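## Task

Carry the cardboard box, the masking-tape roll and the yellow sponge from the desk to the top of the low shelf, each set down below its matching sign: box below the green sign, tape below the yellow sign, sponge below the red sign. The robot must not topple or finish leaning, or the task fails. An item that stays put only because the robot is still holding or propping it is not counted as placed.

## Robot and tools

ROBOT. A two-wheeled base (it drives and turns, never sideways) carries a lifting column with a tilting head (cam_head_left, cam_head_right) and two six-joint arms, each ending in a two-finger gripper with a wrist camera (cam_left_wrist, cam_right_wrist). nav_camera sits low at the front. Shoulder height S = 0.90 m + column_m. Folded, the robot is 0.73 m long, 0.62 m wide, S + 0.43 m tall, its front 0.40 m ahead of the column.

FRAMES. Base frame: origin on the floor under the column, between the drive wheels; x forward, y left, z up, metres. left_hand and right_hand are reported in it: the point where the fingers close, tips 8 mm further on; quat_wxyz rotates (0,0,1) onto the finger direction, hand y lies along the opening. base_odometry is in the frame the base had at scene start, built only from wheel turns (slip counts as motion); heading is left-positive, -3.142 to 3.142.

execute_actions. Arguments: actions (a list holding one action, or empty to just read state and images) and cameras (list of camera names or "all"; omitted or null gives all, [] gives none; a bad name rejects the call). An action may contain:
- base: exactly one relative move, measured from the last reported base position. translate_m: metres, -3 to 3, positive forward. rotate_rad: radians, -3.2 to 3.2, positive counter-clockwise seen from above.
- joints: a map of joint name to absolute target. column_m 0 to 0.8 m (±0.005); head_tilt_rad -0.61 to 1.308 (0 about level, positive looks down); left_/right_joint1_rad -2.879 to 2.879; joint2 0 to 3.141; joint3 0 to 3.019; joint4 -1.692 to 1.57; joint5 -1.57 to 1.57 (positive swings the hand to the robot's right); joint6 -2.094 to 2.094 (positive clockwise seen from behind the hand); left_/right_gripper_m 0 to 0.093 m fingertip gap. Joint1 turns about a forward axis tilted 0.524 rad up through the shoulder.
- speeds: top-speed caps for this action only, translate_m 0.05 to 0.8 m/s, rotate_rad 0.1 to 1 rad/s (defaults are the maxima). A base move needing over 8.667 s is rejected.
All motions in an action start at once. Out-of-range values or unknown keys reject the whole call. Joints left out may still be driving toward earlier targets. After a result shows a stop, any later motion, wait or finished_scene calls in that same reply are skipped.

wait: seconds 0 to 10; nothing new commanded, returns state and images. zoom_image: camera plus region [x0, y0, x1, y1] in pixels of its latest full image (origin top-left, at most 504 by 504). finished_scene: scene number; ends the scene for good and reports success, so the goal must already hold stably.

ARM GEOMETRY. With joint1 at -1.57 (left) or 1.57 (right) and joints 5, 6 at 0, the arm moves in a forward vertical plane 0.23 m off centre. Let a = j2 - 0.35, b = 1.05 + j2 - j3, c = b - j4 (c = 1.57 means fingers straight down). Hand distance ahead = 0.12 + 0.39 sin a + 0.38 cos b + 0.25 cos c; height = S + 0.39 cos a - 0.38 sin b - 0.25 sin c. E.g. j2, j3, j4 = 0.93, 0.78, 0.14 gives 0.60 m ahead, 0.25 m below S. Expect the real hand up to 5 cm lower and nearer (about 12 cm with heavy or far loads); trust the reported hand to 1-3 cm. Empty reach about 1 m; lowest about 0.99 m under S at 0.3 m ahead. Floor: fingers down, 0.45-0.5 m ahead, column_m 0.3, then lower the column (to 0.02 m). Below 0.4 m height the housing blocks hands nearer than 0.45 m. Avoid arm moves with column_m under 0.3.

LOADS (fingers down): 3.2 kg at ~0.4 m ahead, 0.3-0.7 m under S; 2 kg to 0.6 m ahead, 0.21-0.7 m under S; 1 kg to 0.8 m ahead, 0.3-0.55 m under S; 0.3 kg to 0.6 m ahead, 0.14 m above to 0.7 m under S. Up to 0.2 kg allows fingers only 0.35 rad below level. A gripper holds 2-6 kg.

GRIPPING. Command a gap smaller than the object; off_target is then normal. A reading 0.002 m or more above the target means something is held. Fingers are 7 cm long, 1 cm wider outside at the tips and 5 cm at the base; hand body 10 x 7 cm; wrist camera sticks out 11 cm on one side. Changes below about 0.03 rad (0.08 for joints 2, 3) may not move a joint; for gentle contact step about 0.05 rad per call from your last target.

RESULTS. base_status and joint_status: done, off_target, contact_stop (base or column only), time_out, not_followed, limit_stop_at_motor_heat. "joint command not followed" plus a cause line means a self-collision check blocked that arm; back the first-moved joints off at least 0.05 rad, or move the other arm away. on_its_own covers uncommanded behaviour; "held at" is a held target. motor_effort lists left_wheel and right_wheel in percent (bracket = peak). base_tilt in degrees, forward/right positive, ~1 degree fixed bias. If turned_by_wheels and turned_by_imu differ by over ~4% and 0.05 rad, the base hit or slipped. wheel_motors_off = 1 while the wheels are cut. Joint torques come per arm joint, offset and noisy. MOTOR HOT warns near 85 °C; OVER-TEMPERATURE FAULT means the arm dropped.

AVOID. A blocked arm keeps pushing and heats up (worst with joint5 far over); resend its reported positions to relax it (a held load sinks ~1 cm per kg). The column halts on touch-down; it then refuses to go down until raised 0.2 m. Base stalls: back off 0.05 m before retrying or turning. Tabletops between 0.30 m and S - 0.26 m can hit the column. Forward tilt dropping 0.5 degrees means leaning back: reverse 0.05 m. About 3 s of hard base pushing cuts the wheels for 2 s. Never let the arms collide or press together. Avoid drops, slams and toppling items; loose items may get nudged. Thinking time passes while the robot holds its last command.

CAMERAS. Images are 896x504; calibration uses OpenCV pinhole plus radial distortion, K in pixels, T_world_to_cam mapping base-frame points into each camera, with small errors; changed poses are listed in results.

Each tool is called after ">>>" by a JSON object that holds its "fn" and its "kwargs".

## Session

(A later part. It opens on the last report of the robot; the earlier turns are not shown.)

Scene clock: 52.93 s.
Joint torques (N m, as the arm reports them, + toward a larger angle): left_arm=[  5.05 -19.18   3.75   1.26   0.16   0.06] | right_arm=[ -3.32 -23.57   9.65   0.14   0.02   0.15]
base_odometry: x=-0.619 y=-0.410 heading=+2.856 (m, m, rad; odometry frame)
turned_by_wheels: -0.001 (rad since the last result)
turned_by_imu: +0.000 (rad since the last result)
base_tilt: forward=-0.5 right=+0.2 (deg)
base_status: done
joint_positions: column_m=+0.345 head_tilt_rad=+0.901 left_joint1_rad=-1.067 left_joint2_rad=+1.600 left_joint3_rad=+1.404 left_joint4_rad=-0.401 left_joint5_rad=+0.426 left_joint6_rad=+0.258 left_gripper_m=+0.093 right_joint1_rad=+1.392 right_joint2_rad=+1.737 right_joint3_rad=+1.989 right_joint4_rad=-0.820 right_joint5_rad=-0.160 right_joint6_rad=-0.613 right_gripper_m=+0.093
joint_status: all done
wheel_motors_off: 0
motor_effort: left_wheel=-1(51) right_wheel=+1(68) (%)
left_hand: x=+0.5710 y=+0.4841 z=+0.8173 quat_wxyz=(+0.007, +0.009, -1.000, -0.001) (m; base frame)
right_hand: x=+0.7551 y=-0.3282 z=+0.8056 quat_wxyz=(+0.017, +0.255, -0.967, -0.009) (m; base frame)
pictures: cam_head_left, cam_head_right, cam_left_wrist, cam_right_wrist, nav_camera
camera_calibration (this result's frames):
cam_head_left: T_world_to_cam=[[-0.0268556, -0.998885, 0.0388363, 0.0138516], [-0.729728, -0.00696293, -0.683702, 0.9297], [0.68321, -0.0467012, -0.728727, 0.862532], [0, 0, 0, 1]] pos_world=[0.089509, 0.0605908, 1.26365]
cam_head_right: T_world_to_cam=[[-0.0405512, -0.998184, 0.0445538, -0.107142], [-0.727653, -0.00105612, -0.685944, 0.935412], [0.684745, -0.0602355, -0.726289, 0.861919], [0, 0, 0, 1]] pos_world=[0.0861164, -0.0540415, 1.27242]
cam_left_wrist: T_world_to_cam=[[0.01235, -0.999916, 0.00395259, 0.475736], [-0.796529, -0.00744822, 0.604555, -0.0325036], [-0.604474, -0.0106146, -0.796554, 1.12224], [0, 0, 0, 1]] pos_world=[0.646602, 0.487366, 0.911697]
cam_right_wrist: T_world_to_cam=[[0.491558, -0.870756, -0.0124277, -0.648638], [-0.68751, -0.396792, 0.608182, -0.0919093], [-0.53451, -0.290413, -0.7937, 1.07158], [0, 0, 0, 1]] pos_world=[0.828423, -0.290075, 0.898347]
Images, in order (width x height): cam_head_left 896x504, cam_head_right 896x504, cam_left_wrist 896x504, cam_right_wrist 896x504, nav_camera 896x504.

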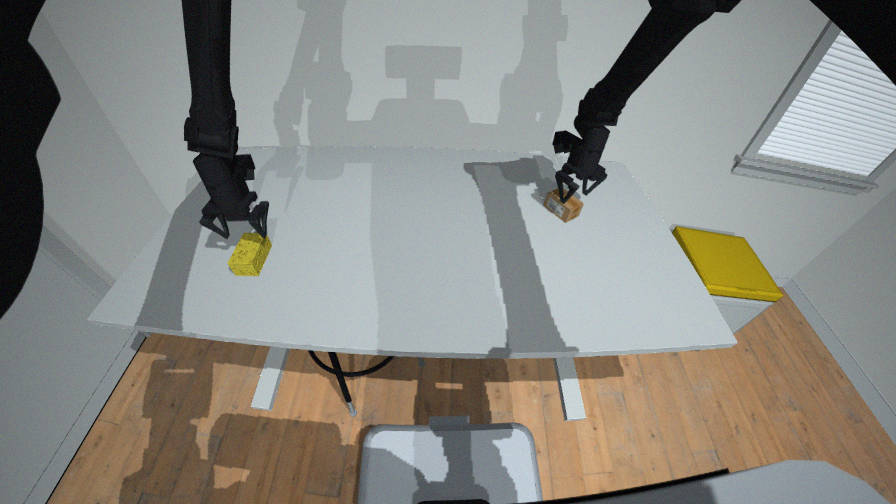

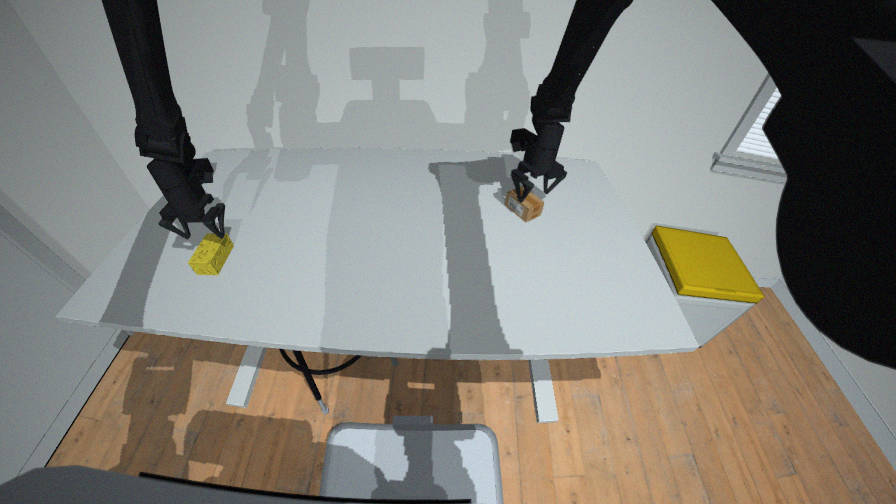

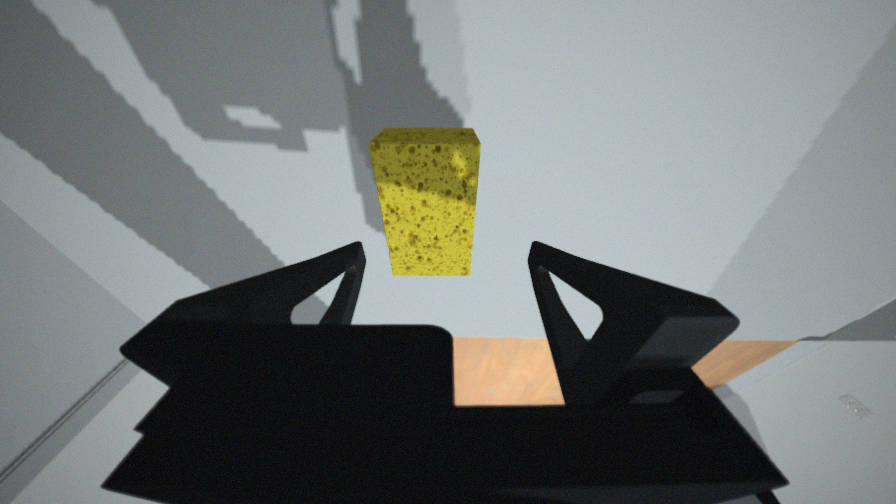

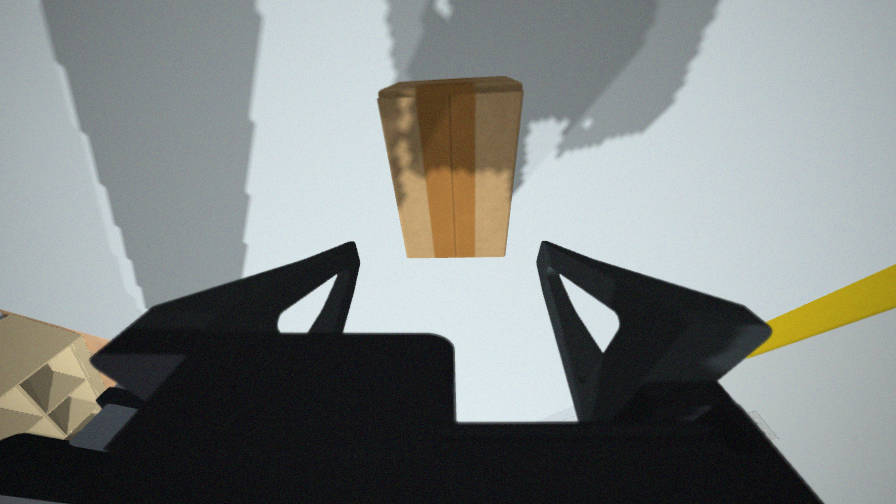

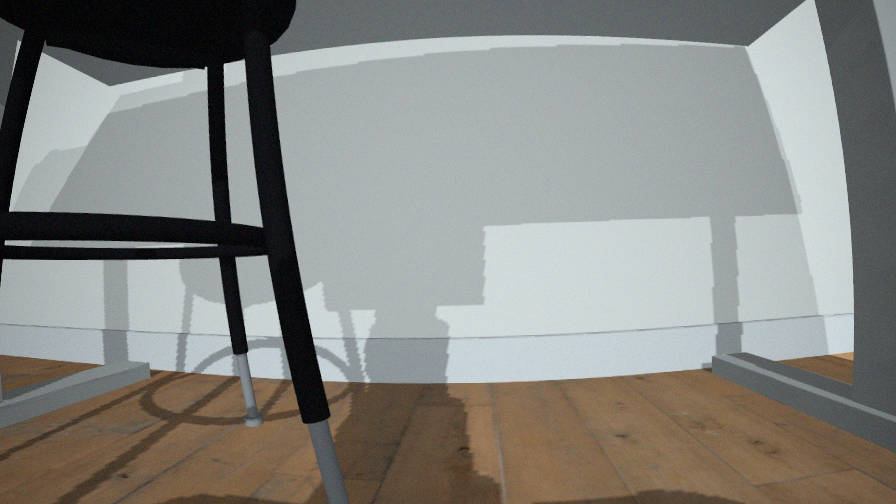

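>>> {"fn": "execute_actions", "kwargs": {"actions": [{"base": {"rotate_rad": 0.017}, "joints": {"column_m": 0.285, "right_joint3_rad": 2.058}}], "cameras": ["cam_left_wrist", "cam_right_wrist"]}}

Scene clock: 55.63 s.
Joint torques (N m, as the arm reports them, + toward a larger angle): left_arm=[  5.92 -19.48   3.82   1.13   0.18   0.09] | right_arm=[ -3.35 -23.94   9.8    0.24   0.01   0.14]
base_odometry: x=-0.619 y=-0.410 heading=+2.871 (m, m, rad; odometry frame)
turned_by_wheels: +0.015 (rad since the last result)
turned_by_imu: +0.015 (rad since the last result)
base_tilt: forward=-0.8 right=+0.2 (deg)
base_status: done
joint_positions: column_m=+0.285 head_tilt_rad=+0.901 left_joint1_rad=-1.071 left_joint2_rad=+1.598 left_joint3_rad=+1.404 left_joint4_rad=-0.401 left_joint5_rad=+0.427 left_joint6_rad=+0.258 left_gripper_m=+0.093 right_joint1_rad=+1.394 right_joint2_rad=+1.727 right_joint3_rad=+2.032 right_joint4_rad=-0.821 right_joint5_rad=-0.159 right_joint6_rad=-0.613 right_gripper_m=+0.093
joint_status: all done
wheel_motors_off: 0
motor_effort: left_wheel=-3(40) right_wheel=+2(52) (%)
left_hand: x=+0.5726 y=+0.4812 z=+0.7574 quat_wxyz=(+0.006, +0.007, -1.000, +0.001) (m; base frame)
right_hand: x=+0.7818 y=-0.3262 z=+0.7636 quat_wxyz=(-0.008, +0.260, -0.966, +0.000) (m; base frame)
pictures: cam_left_wrist, cam_right_wrist
camera_calibration (this result's frames):
cam_left_wrist: T_world_to_cam=[[0.00891394, -0.99993, 0.00779882, 0.472103], [-0.797882, -0.00241124, 0.602809, 0.00468951], [-0.602748, -0.0115959, -0.797847, 1.07599], [0, 0, 0, 1]] pos_world=[0.648083, 0.484558, 0.851965]
cam_right_wrist: T_world_to_cam=[[0.499567, -0.866115, 0.0166399, -0.687534], [-0.714781, -0.401275, 0.57277, -0.000335269], [-0.489408, -0.298031, -0.819547, 1.03511], [0, 0, 0, 1]] pos_world=[0.849821, -0.287123, 0.859955]
Images, in order (width x height): cam_left_wrist 896x504, cam_right_wrist 896x504.

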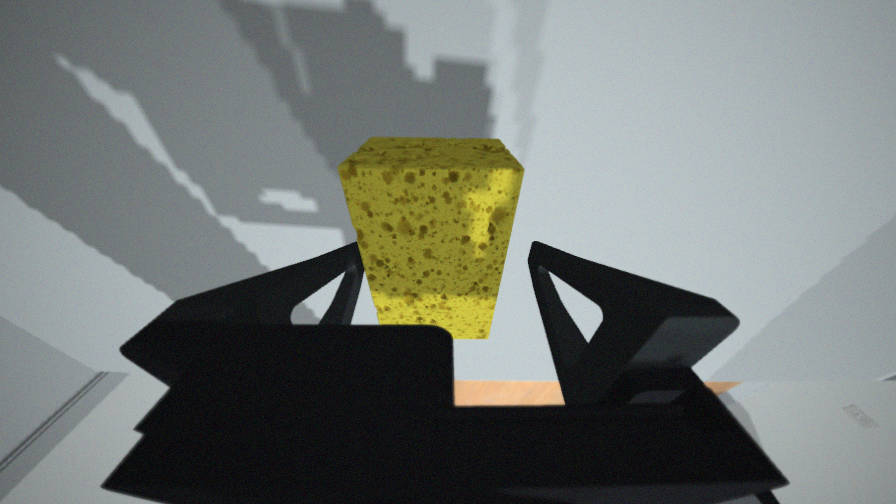

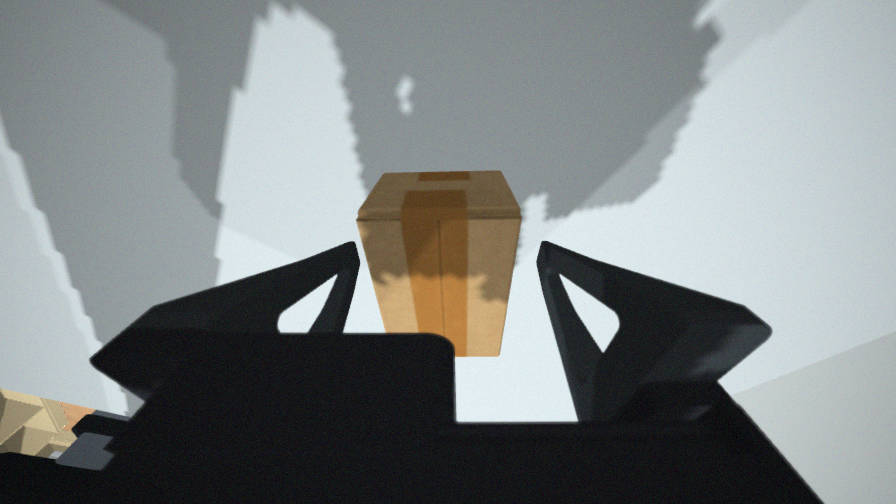

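>>> {"fn": "execute_actions", "kwargs": {"actions": [{"joints": {"left_gripper_m": 0.04, "right_gripper_m": 0.04}}], "cameras": ["cam_left_wrist", "cam_right_wrist", "cam_head_left"]}}

Scene clock: 56.57 s.
Joint torques (N m, as the arm reports them, + toward a larger angle): left_arm=[  4.41 -18.65   3.77   1.14   0.17   0.12] | right_arm=[ -2.73 -24.01   9.71   0.21   0.     0.15]
base_odometry: x=-0.619 y=-0.410 heading=+2.871 (m, m, rad; odometry frame)
turned_by_wheels: +0.000 (rad since the last result)
turned_by_imu: +0.000 (rad since the last result)
base_tilt: forward=-0.8 right=+0.4 (deg)
base_status: not commanded
joint_positions: column_m=+0.285 head_tilt_rad=+0.901 left_joint1_rad=-1.071 left_joint2_rad=+1.598 left_joint3_rad=+1.404 left_joint4_rad=-0.401 left_joint5_rad=+0.427 left_joint6_rad=+0.258 left_gripper_m=+0.058 right_joint1_rad=+1.394 right_joint2_rad=+1.727 right_joint3_rad=+2.032 right_joint4_rad=-0.821 right_joint5_rad=-0.159 right_joint6_rad=-0.613 right_gripper_m=+0.059
joint_status: left_gripper_m off_target (ended at +0.058, target +0.040); right_gripper_m off_target (ended at +0.059, target +0.040)
wheel_motors_off: 0
motor_effort: left_wheel=-3(4) right_wheel=+2(2) (%)
left_hand: x=+0.5726 y=+0.4812 z=+0.7574 quat_wxyz=(+0.006, +0.007, -1.000, +0.001) (m; base frame)
right_hand: x=+0.7818 y=-0.3262 z=+0.7636 quat_wxyz=(-0.008, +0.260, -0.966, +0.000) (m; base frame)
pictures: cam_head_left, cam_left_wrist, cam_right_wrist
camera_calibration (this result's frames):
cam_head_left: T_world_to_cam=[[-0.0268556, -0.998885, 0.0388363, 0.0161812], [-0.729728, -0.00696293, -0.683702, 0.888687], [0.68321, -0.0467012, -0.728727, 0.818818], [0, 0, 0, 1]] pos_world=[0.0895091, 0.0605908, 1.20366]
cam_left_wrist: T_world_to_cam=[[0.00891394, -0.99993, 0.00779882, 0.472103], [-0.797882, -0.00241124, 0.602809, 0.0046895], [-0.602748, -0.0115959, -0.797847, 1.07599], [0, 0, 0, 1]] pos_world=[0.648083, 0.484558, 0.851965]
cam_right_wrist: T_world_to_cam=[[0.499567, -0.866115, 0.0166399, -0.687534], [-0.714781, -0.401275, 0.57277, -0.000335276], [-0.489408, -0.298031, -0.819547, 1.03511], [0, 0, 0, 1]] pos_world=[0.849821, -0.287123, 0.859955]
Images, in order (width x height): cam_head_left 896x504, cam_left_wrist 896x504, cam_right_wrist 896x504.

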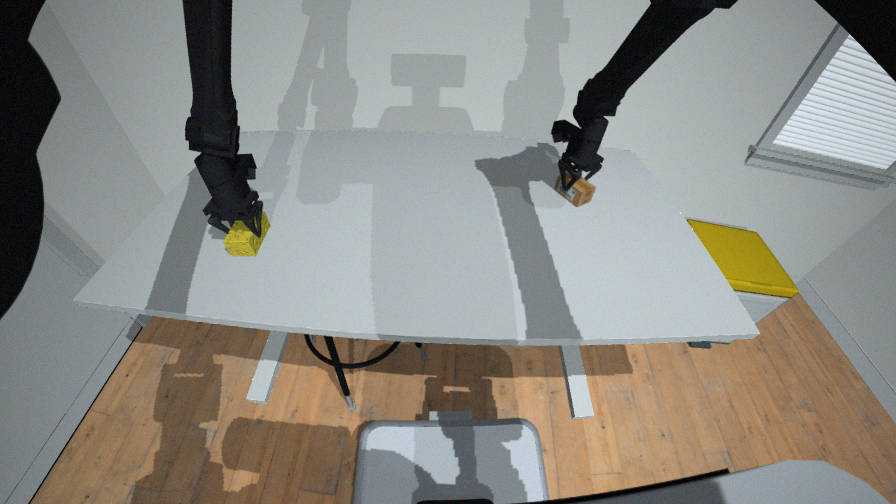

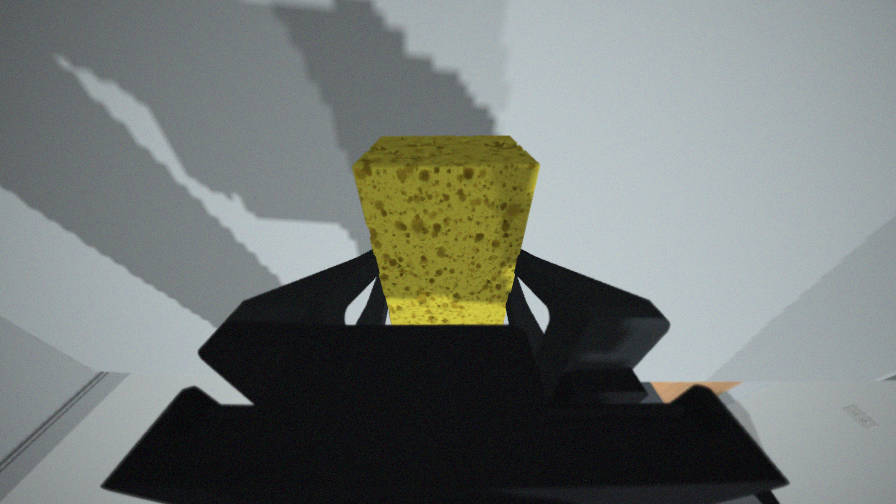

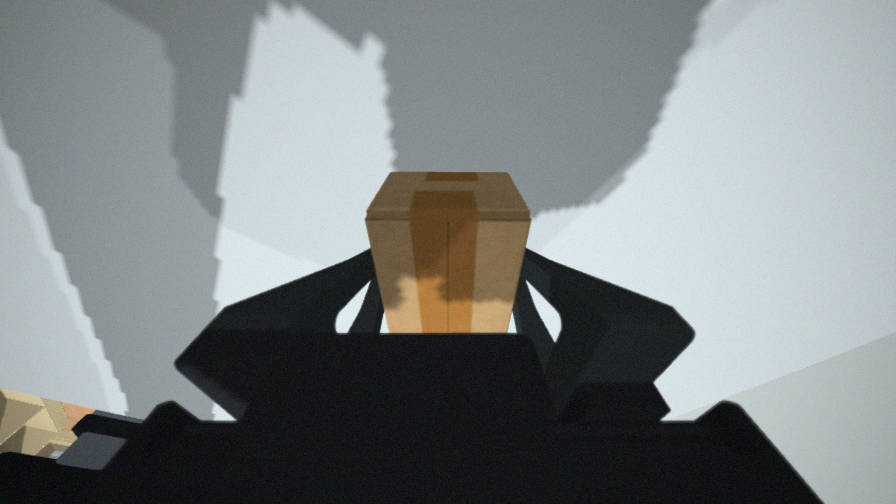

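>>> {"fn": "execute_actions", "kwargs": {"actions": [{"base": {"rotate_rad": -2.778}, "joints": {"column_m": 0.33, "head_tilt_rad": 0.55}}]}}

Scene clock: 62.37 s.
Joint torques (N m, as the arm reports them, + toward a larger angle): left_arm=[  4.63 -19.39   3.9    1.26   0.16   0.09] | right_arm=[ -2.11 -23.85   9.82   0.3   -0.01   0.15]
base_odometry: x=-0.619 y=-0.410 heading=+0.094 (m, m, rad; odometry frame)
turned_by_wheels: -2.777 (rad since the last result)
turned_by_imu: -2.733 (rad since the last result)
base_tilt: forward=-0.7 right=+0.2 (deg)
base_status: done
joint_positions: column_m=+0.330 head_tilt_rad=+0.568 left_joint1_rad=-1.075 left_joint2_rad=+1.598 left_joint3_rad=+1.404 left_joint4_rad=-0.401 left_joint5_rad=+0.427 left_joint6_rad=+0.258 left_gripper_m=+0.058 right_joint1_rad=+1.383 right_joint2_rad=+1.727 right_joint3_rad=+2.032 right_joint4_rad=-0.821 right_joint5_rad=-0.158 right_joint6_rad=-0.613 right_gripper_m=+0.059
joint_status: all done
wheel_motors_off: 0
motor_effort: left_wheel=+4(53) right_wheel=-6(71) (%)
left_hand: x=+0.5729 y=+0.4788 z=+0.8013 quat_wxyz=(+0.006, +0.006, -1.000, +0.003) (m; base frame)
right_hand: x=+0.7812 y=-0.3343 z=+0.8095 quat_wxyz=(-0.006, +0.257, -0.966, +0.005) (m; base frame)
pictures: cam_head_left, cam_head_right, cam_left_wrist, cam_right_wrist, nav_camera
camera_calibration (this result's frames):
cam_head_left: T_world_to_cam=[[-0.0381012, -0.998885, 0.0278888, 0.0294058], [-0.465328, -0.00696293, -0.885111, 1.17121], [0.884318, -0.0467012, -0.464543, 0.493837], [0, 0, 0, 1]] pos_world=[0.109408, 0.0605908, 1.26524]
cam_head_right: T_world_to_cam=[[-0.0529141, -0.998184, 0.0288016, -0.0851232], [-0.462633, -0.00105612, -0.886549, 1.1758], [0.884969, -0.0602355, -0.461737, 0.492819], [0, 0, 0, 1]] pos_world=[0.103329, -0.0540415, 1.27241]
cam_left_wrist: T_world_to_cam=[[0.00716767, -0.999912, 0.0111906, 0.467702], [-0.797681, 0.00103141, 0.603079, -0.0235105], [-0.603037, -0.0132492, -0.797603, 1.11192], [0, 0, 0, 1]] pos_world=[0.648424, 0.482417, 0.895816]
cam_right_wrist: T_world_to_cam=[[0.494761, -0.868653, 0.0255752, -0.699313], [-0.716939, -0.391363, 0.576917, -0.0286514], [-0.491131, -0.303772, -0.816402, 1.06693], [0, 0, 0, 1]] pos_world=[0.849452, -0.294571, 0.905455]
Images, in order (width x height): cam_head_left 896x504, cam_head_right 896x504, cam_left_wrist 896x504, cam_right_wrist 896x504, nav_camera 896x504.

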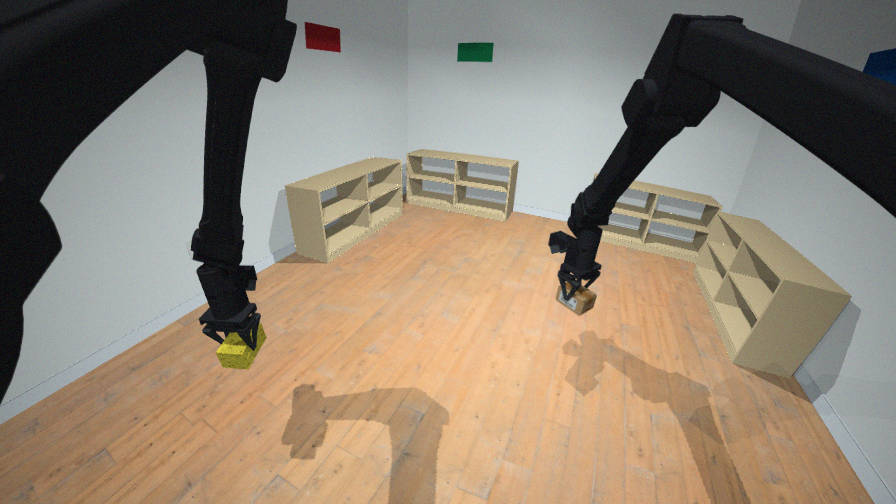

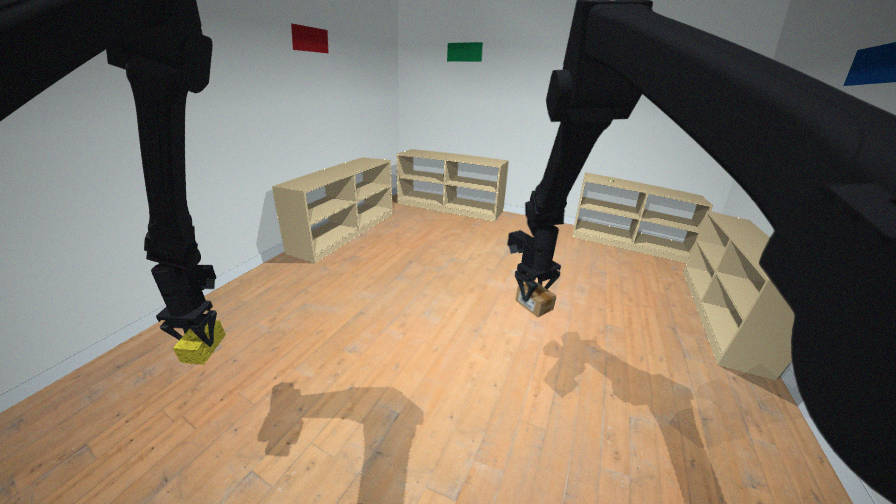

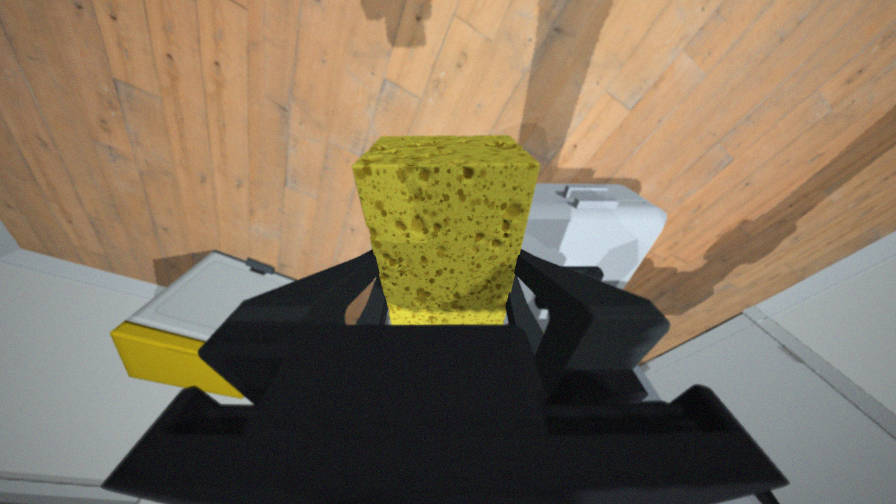

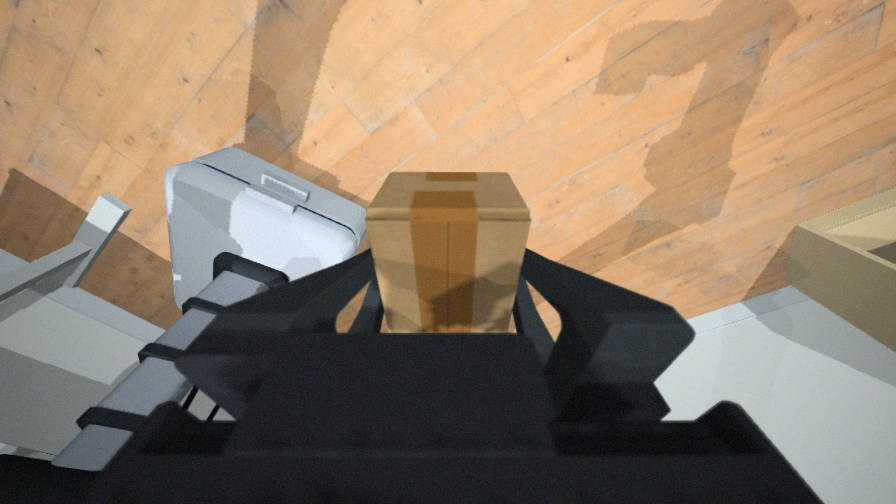

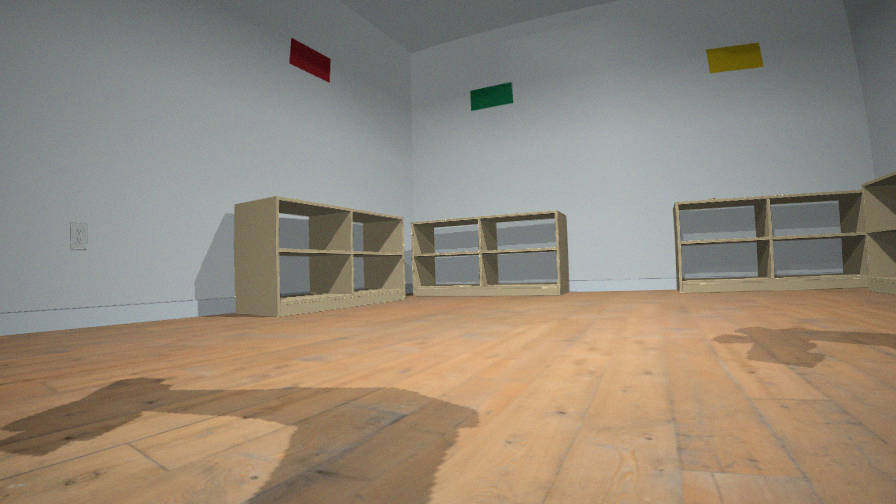

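>>> {"fn": "zoom_image", "kwargs": {"camera": "cam_head_right", "region": [265, 140, 517, 270]}}

>>> {"fn": "zoom_image", "kwargs": {"camera": "nav_camera", "region": [225, 185, 585, 325]}}

Region (265, 140, 517, 270) of cam_head_right's 896x504 image, scaled by 2.000, with more detail than that image has; it fills the top 260 rows of this view, and the rest is white.

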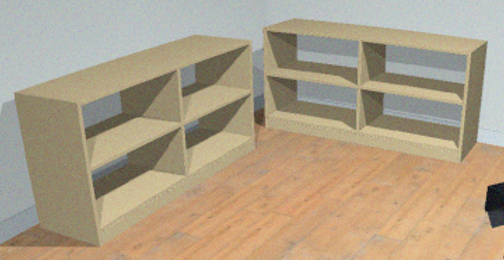

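Region (225, 185, 585, 325) of nav_camera's 896x504 image, scaled by 1.400, with more detail than that image has.

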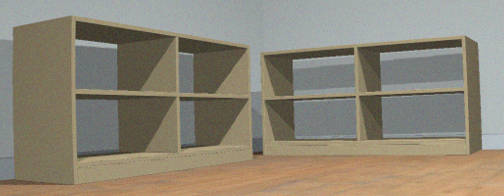

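>>> {"fn": "execute_actions", "kwargs": {"actions": [{"base": {"translate_m": 2.89}, "joints": {"column_m": 0.212, "head_tilt_rad": 0.95}}]}}

Scene clock: 70.20 s.
Joint torques (N m, as the arm reports them, + toward a larger angle): left_arm=[  5.18 -18.92   4.03   1.19   0.12   0.09] | right_arm=[ -2.45 -24.29   9.73   0.21  -0.07   0.18]
base_odometry: x=+2.259 y=-0.139 heading=+0.093 (m, m, rad; odometry frame)
turned_by_wheels: -0.001 (rad since the last result)
turned_by_imu: +0.000 (rad since the last result)
base_tilt: forward=-0.6 right=+0.3 (deg)
base_status: done
joint_positions: column_m=+0.212 head_tilt_rad=+0.951 left_joint1_rad=-1.074 left_joint2_rad=+1.598 left_joint3_rad=+1.404 left_joint4_rad=-0.401 left_joint5_rad=+0.427 left_joint6_rad=+0.258 left_gripper_m=+0.058 right_joint1_rad=+1.384 right_joint2_rad=+1.728 right_joint3_rad=+2.032 right_joint4_rad=-0.821 right_joint5_rad=-0.158 right_joint6_rad=-0.613 right_gripper_m=+0.059
joint_status: all done
wheel_motors_off: 0
motor_effort: left_wheel=+0(53) right_wheel=+1(65) (%)
left_hand: x=+0.5729 y=+0.4791 z=+0.6835 quat_wxyz=(+0.006, +0.006, -1.000, +0.003) (m; base frame)
right_hand: x=+0.7810 y=-0.3335 z=+0.6912 quat_wxyz=(-0.006, +0.258, -0.966, +0.004) (m; base frame)
pictures: cam_head_left, cam_head_right, cam_left_wrist, cam_right_wrist, nav_camera
camera_calibration (this result's frames):
cam_head_left: T_world_to_cam=[[-0.024898, -0.998885, 0.0401195, 0.0173813], [-0.762714, -0.00696293, -0.646698, 0.79609], [0.646256, -0.0467012, -0.76169, 0.806956], [0, 0, 0, 1]] pos_world=[0.0861218, 0.0605908, 1.12878]
cam_head_right: T_world_to_cam=[[-0.0382933, -0.998184, 0.0465087, -0.103672], [-0.760754, -0.00105612, -0.64904, 0.80163], [0.64791, -0.0602355, -0.759331, 0.806755], [0, 0, 0, 1]] pos_world=[0.0831677, -0.0540415, 1.13771]
cam_left_wrist: T_world_to_cam=[[0.0073584, -0.999914, 0.0108603, 0.469374], [-0.797681, 0.000680026, 0.603079, 0.047677], [-0.603035, -0.0131007, -0.797607, 1.01785], [0, 0, 0, 1]] pos_world=[0.648374, 0.482636, 0.777992]
cam_right_wrist: T_world_to_cam=[[0.49517, -0.868457, 0.0242816, -0.694853], [-0.71633, -0.392298, 0.577038, 0.0388838], [-0.491607, -0.303126, -0.816356, 0.971074], [0, 0, 0, 1]] pos_world=[0.849311, -0.293839, 0.787177]
Images, in order (width x height): cam_head_left 896x504, cam_head_right 896x504, cam_left_wrist 896x504, cam_right_wrist 896x504, nav_camera 896x504.

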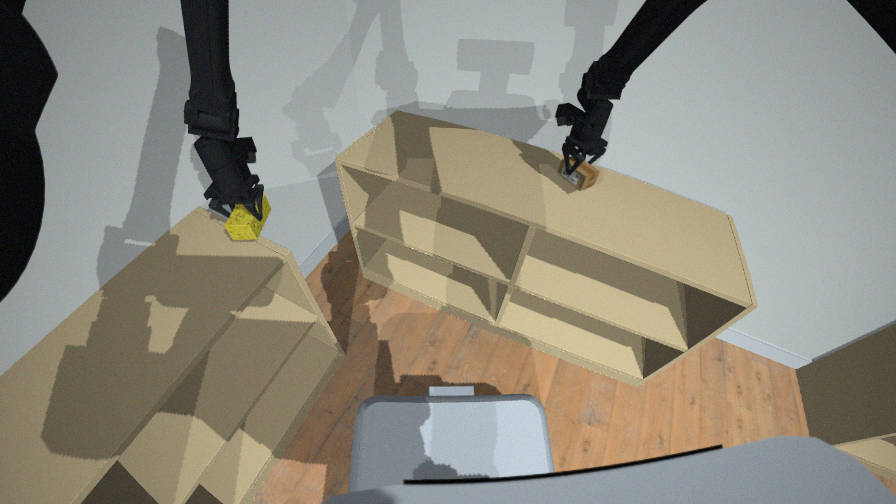

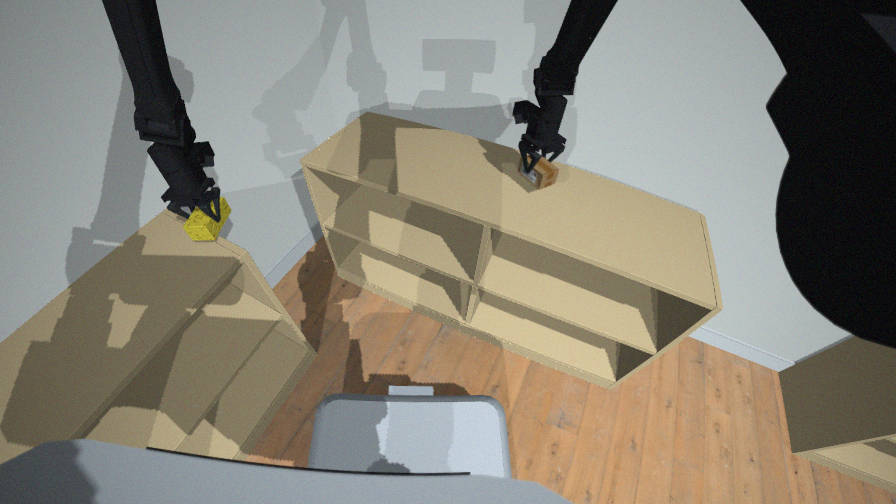

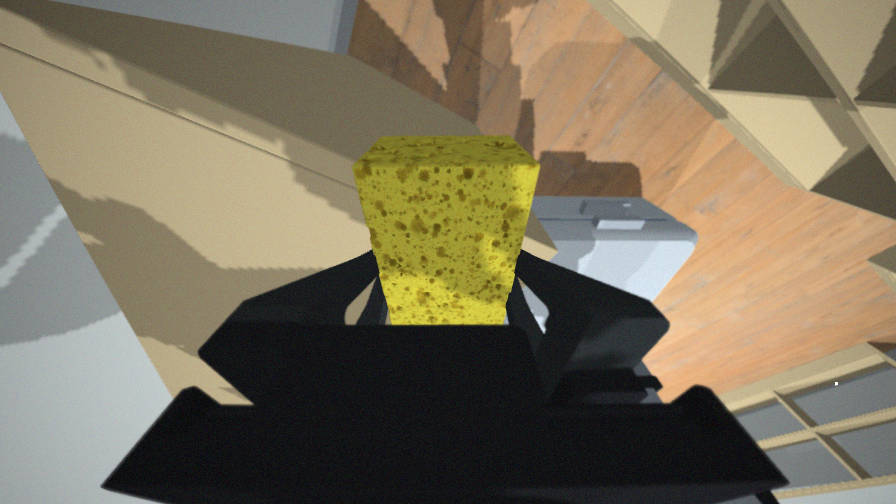

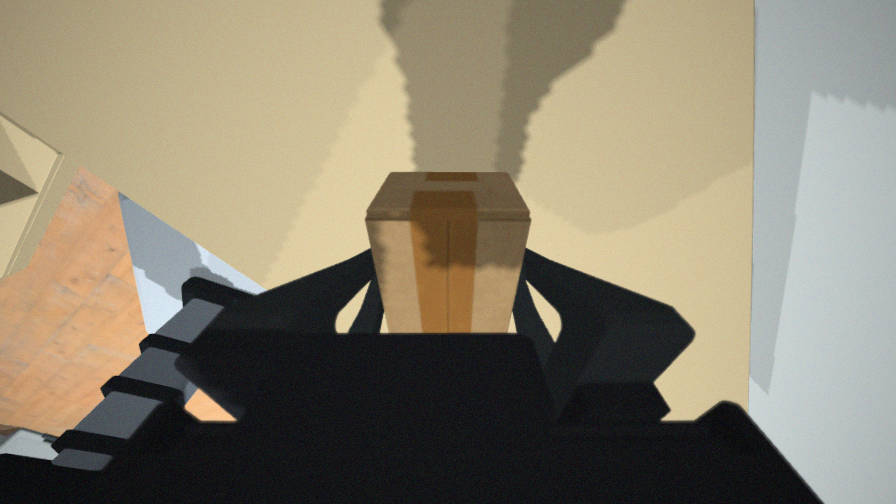

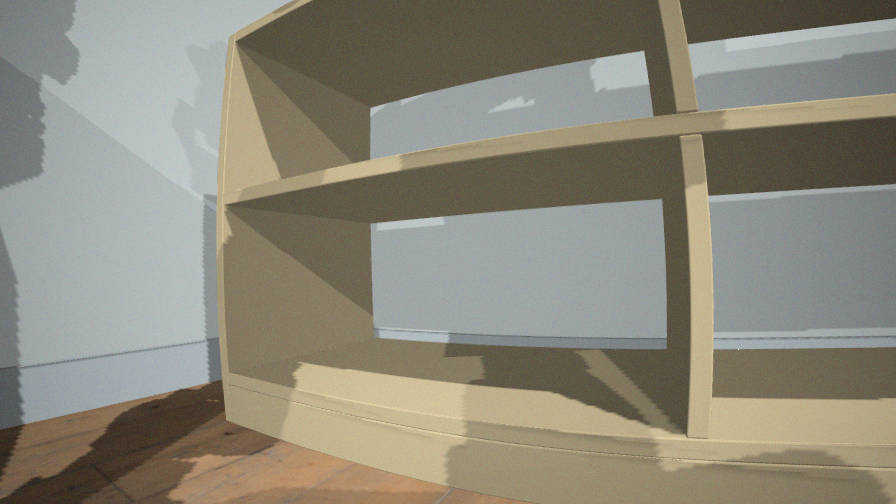

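>>> {"fn": "execute_actions", "kwargs": {"actions": [{"base": {"rotate_rad": 0.213}, "joints": {"column_m": 0.18}}], "cameras": ["cam_left_wrist", "cam_right_wrist", "cam_head_left"]}}

Scene clock: 72.67 s.
Joint torques (N m, as the arm reports them, + toward a larger angle): left_arm=[  4.65 -19.09   3.94   1.19   0.13   0.08] | right_arm=[ -3.59 -24.03   9.51   0.27  -0.03   0.14]
base_odometry: x=+2.259 y=-0.139 heading=+0.304 (m, m, rad; odometry frame)
turned_by_wheels: +0.211 (rad since the last result)
turned_by_imu: +0.206 (rad since the last result)
base_tilt: forward=-0.7 right=+0.3 (deg)
base_status: done
joint_positions: column_m=+0.180 head_tilt_rad=+0.951 left_joint1_rad=-1.074 left_joint2_rad=+1.598 left_joint3_rad=+1.404 left_joint4_rad=-0.401 left_joint5_rad=+0.427 left_joint6_rad=+0.258 left_gripper_m=+0.058 right_joint1_rad=+1.401 right_joint2_rad=+1.728 right_joint3_rad=+2.032 right_joint4_rad=-0.821 right_joint5_rad=-0.158 right_joint6_rad=-0.613 right_gripper_m=+0.059
joint_status: all done
wheel_motors_off: 0
motor_effort: left_wheel=-1(56) right_wheel=+0(52) (%)
left_hand: x=+0.5729 y=+0.4790 z=+0.6515 quat_wxyz=(+0.006, +0.006, -1.000, +0.003) (m; base frame)
right_hand: x=+0.7819 y=-0.3211 z=+0.6577 quat_wxyz=(-0.008, +0.262, -0.965, -0.003) (m; base frame)
pictures: cam_head_left, cam_left_wrist, cam_right_wrist
camera_calibration (this result's frames):
cam_head_left: T_world_to_cam=[[-0.024898, -0.998885, 0.0401195, 0.0186654], [-0.762714, -0.00696293, -0.646698, 0.77539], [0.646256, -0.0467012, -0.76169, 0.782576], [0, 0, 0, 1]] pos_world=[0.0861218, 0.0605908, 1.09677]
cam_left_wrist: T_world_to_cam=[[0.00736248, -0.99991, 0.0112286, 0.469415], [-0.797742, 0.000897519, 0.602998, 0.0669785], [-0.602953, -0.0133971, -0.797664, 0.992459], [0, 0, 0, 1]] pos_world=[0.648382, 0.482608, 0.74599]
cam_right_wrist: T_world_to_cam=[[0.502607, -0.86444, 0.0114002, -0.679827], [-0.7129, -0.406966, 0.571097, 0.0602085], [-0.489039, -0.295164, -0.820804, 0.951343], [0, 0, 0, 1]] pos_world=[0.849853, -0.282364, 0.754231]
Images, in order (width x height): cam_head_left 896x504, cam_left_wrist 896x504, cam_right_wrist 896x504.

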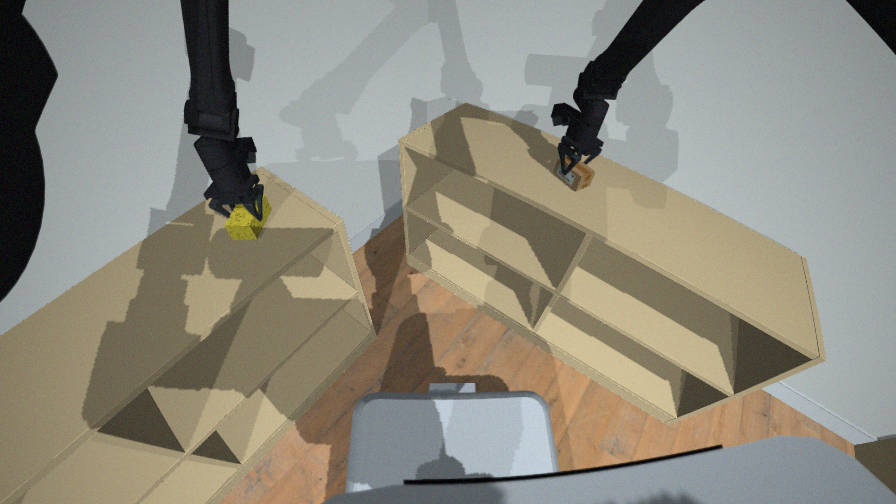

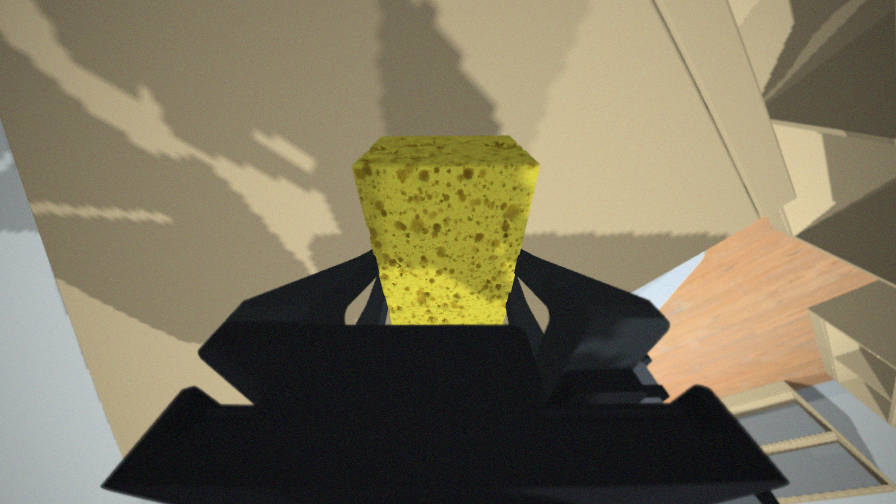

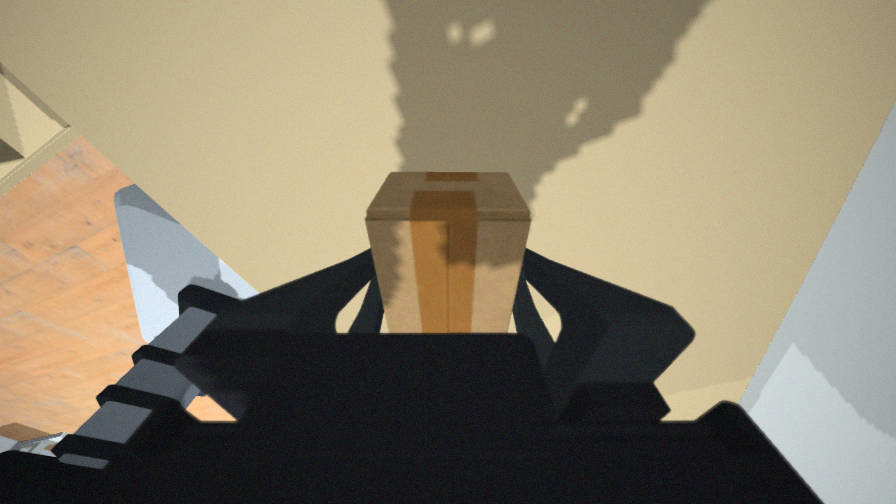

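>>> {"fn": "execute_actions", "kwargs": {"actions": [{"joints": {"left_gripper_m": 0.09, "right_gripper_m": 0.09}}], "cameras": ["cam_left_wrist", "cam_right_wrist", "cam_head_left", "cam_head_right"]}}

Scene clock: 73.43 s.
Joint torques (N m, as the arm reports them, + toward a larger angle): left_arm=[  4.97 -18.71   3.85   1.11   0.11   0.08] | right_arm=[ -3.38 -23.53   9.79   0.26  -0.02   0.15]
base_odometry: x=+2.259 y=-0.139 heading=+0.304 (m, m, rad; odometry frame)
turned_by_wheels: +0.000 (rad since the last result)
turned_by_imu: +0.000 (rad since the last result)
base_tilt: forward=-0.7 right=+0.3 (deg)
base_status: not commanded
joint_positions: column_m=+0.180 head_tilt_rad=+0.951 left_joint1_rad=-1.074 left_joint2_rad=+1.598 left_joint3_rad=+1.404 left_joint4_rad=-0.401 left_joint5_rad=+0.427 left_joint6_rad=+0.258 left_gripper_m=+0.090 right_joint1_rad=+1.401 right_joint2_rad=+1.728 right_joint3_rad=+2.032 right_joint4_rad=-0.821 right_joint5_rad=-0.158 right_joint6_rad=-0.613 right_gripper_m=+0.090
joint_status: all done
wheel_motors_off: 0
motor_effort: left_wheel=-2(3) right_wheel=+1(1) (%)
left_hand: x=+0.5729 y=+0.4790 z=+0.6515 quat_wxyz=(+0.006, +0.006, -1.000, +0.003) (m; base frame)
right_hand: x=+0.7819 y=-0.3211 z=+0.6577 quat_wxyz=(-0.008, +0.262, -0.965, -0.003) (m; base frame)
pictures: cam_head_left, cam_head_right, cam_left_wrist, cam_right_wrist
camera_calibration (this result's frames):
cam_head_left: T_world_to_cam=[[-0.024898, -0.998885, 0.0401195, 0.0186654], [-0.762714, -0.00696293, -0.646698, 0.77539], [0.646256, -0.0467012, -0.76169, 0.782576], [0, 0, 0, 1]] pos_world=[0.0861218, 0.0605908, 1.09677]
cam_head_right: T_world_to_cam=[[-0.0382933, -0.998184, 0.0465087, -0.102183], [-0.760754, -0.00105612, -0.64904, 0.780855], [0.64791, -0.0602355, -0.759331, 0.782451], [0, 0, 0, 1]] pos_world=[0.0831677, -0.0540415, 1.1057]
cam_left_wrist: T_world_to_cam=[[0.00736248, -0.99991, 0.0112286, 0.469415], [-0.797742, 0.000897519, 0.602998, 0.0669786], [-0.602953, -0.0133971, -0.797664, 0.992459], [0, 0, 0, 1]] pos_world=[0.648382, 0.482608, 0.74599]
cam_right_wrist: T_world_to_cam=[[0.502607, -0.86444, 0.0114002, -0.679827], [-0.7129, -0.406966, 0.571097, 0.0602085], [-0.489039, -0.295164, -0.820804, 0.951343], [0, 0, 0, 1]] pos_world=[0.849853, -0.282364, 0.754231]
Images, in order (width x height): cam_head_left 896x504, cam_head_right 896x504, cam_left_wrist 896x504, cam_right_wrist 896x504.

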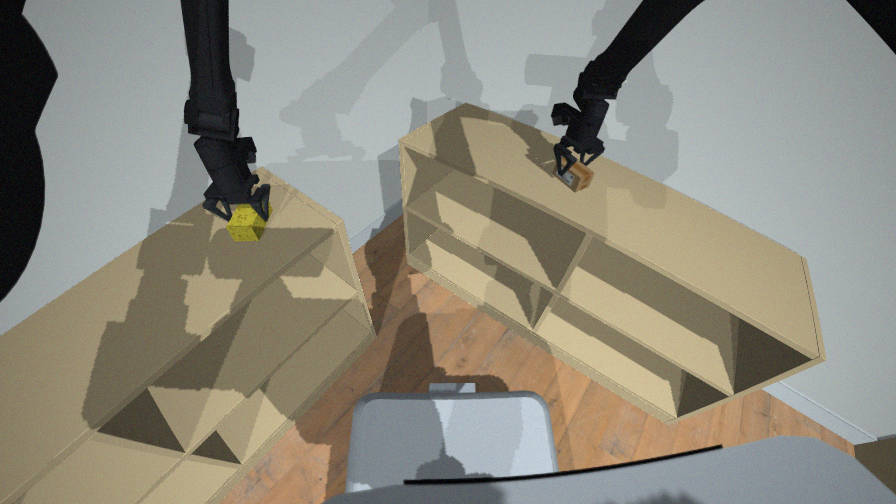

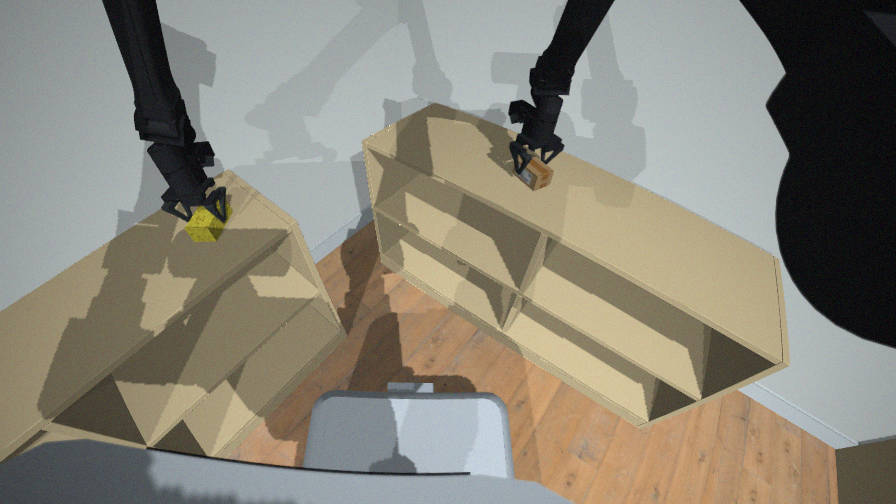

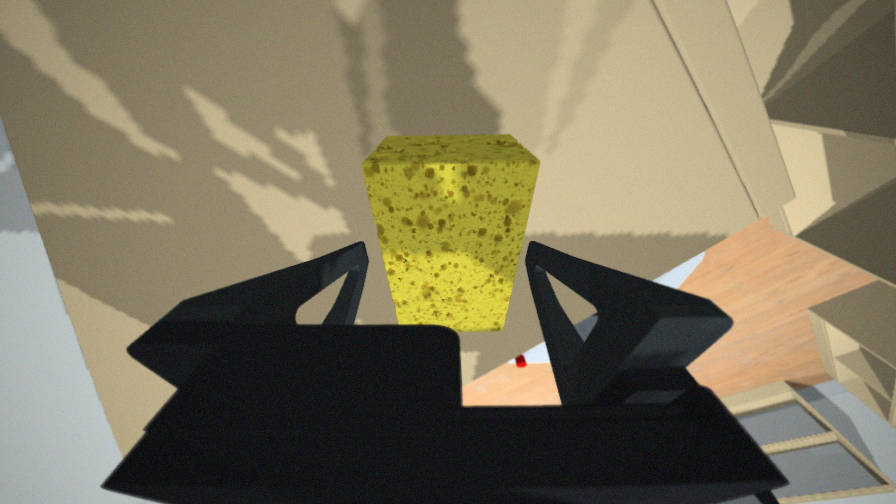

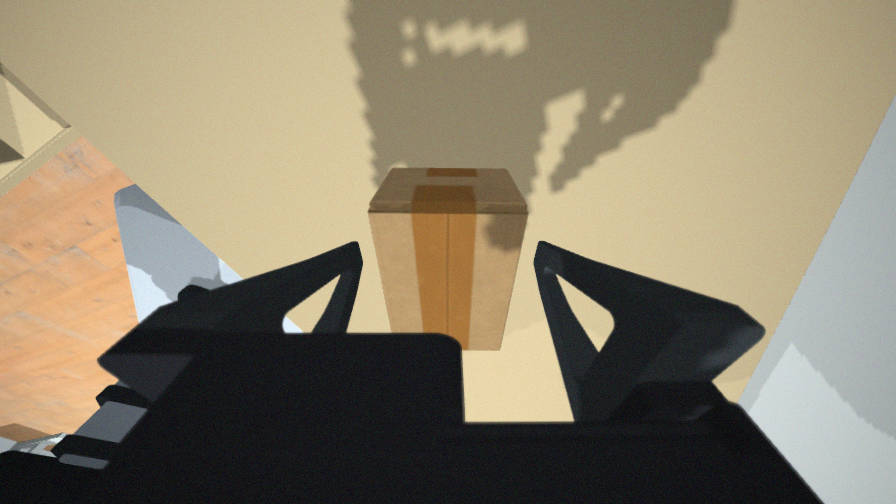

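>>> {"fn": "zoom_image", "kwargs": {"camera": "cam_left_wrist", "region": [700, 360, 896, 504]}}

Region (700, 360, 896, 504) of cam_left_wrist's 896x504 image, scaled by 2.571, with more detail than that image has; it fills the top 370 rows of this view, and the rest is white.

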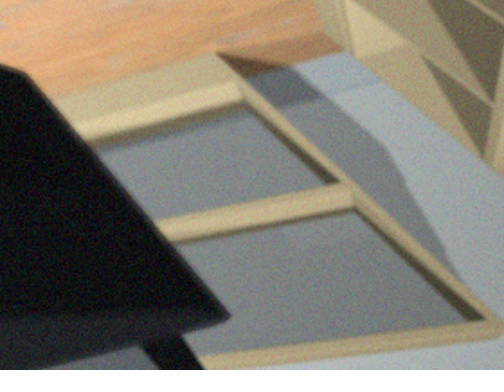

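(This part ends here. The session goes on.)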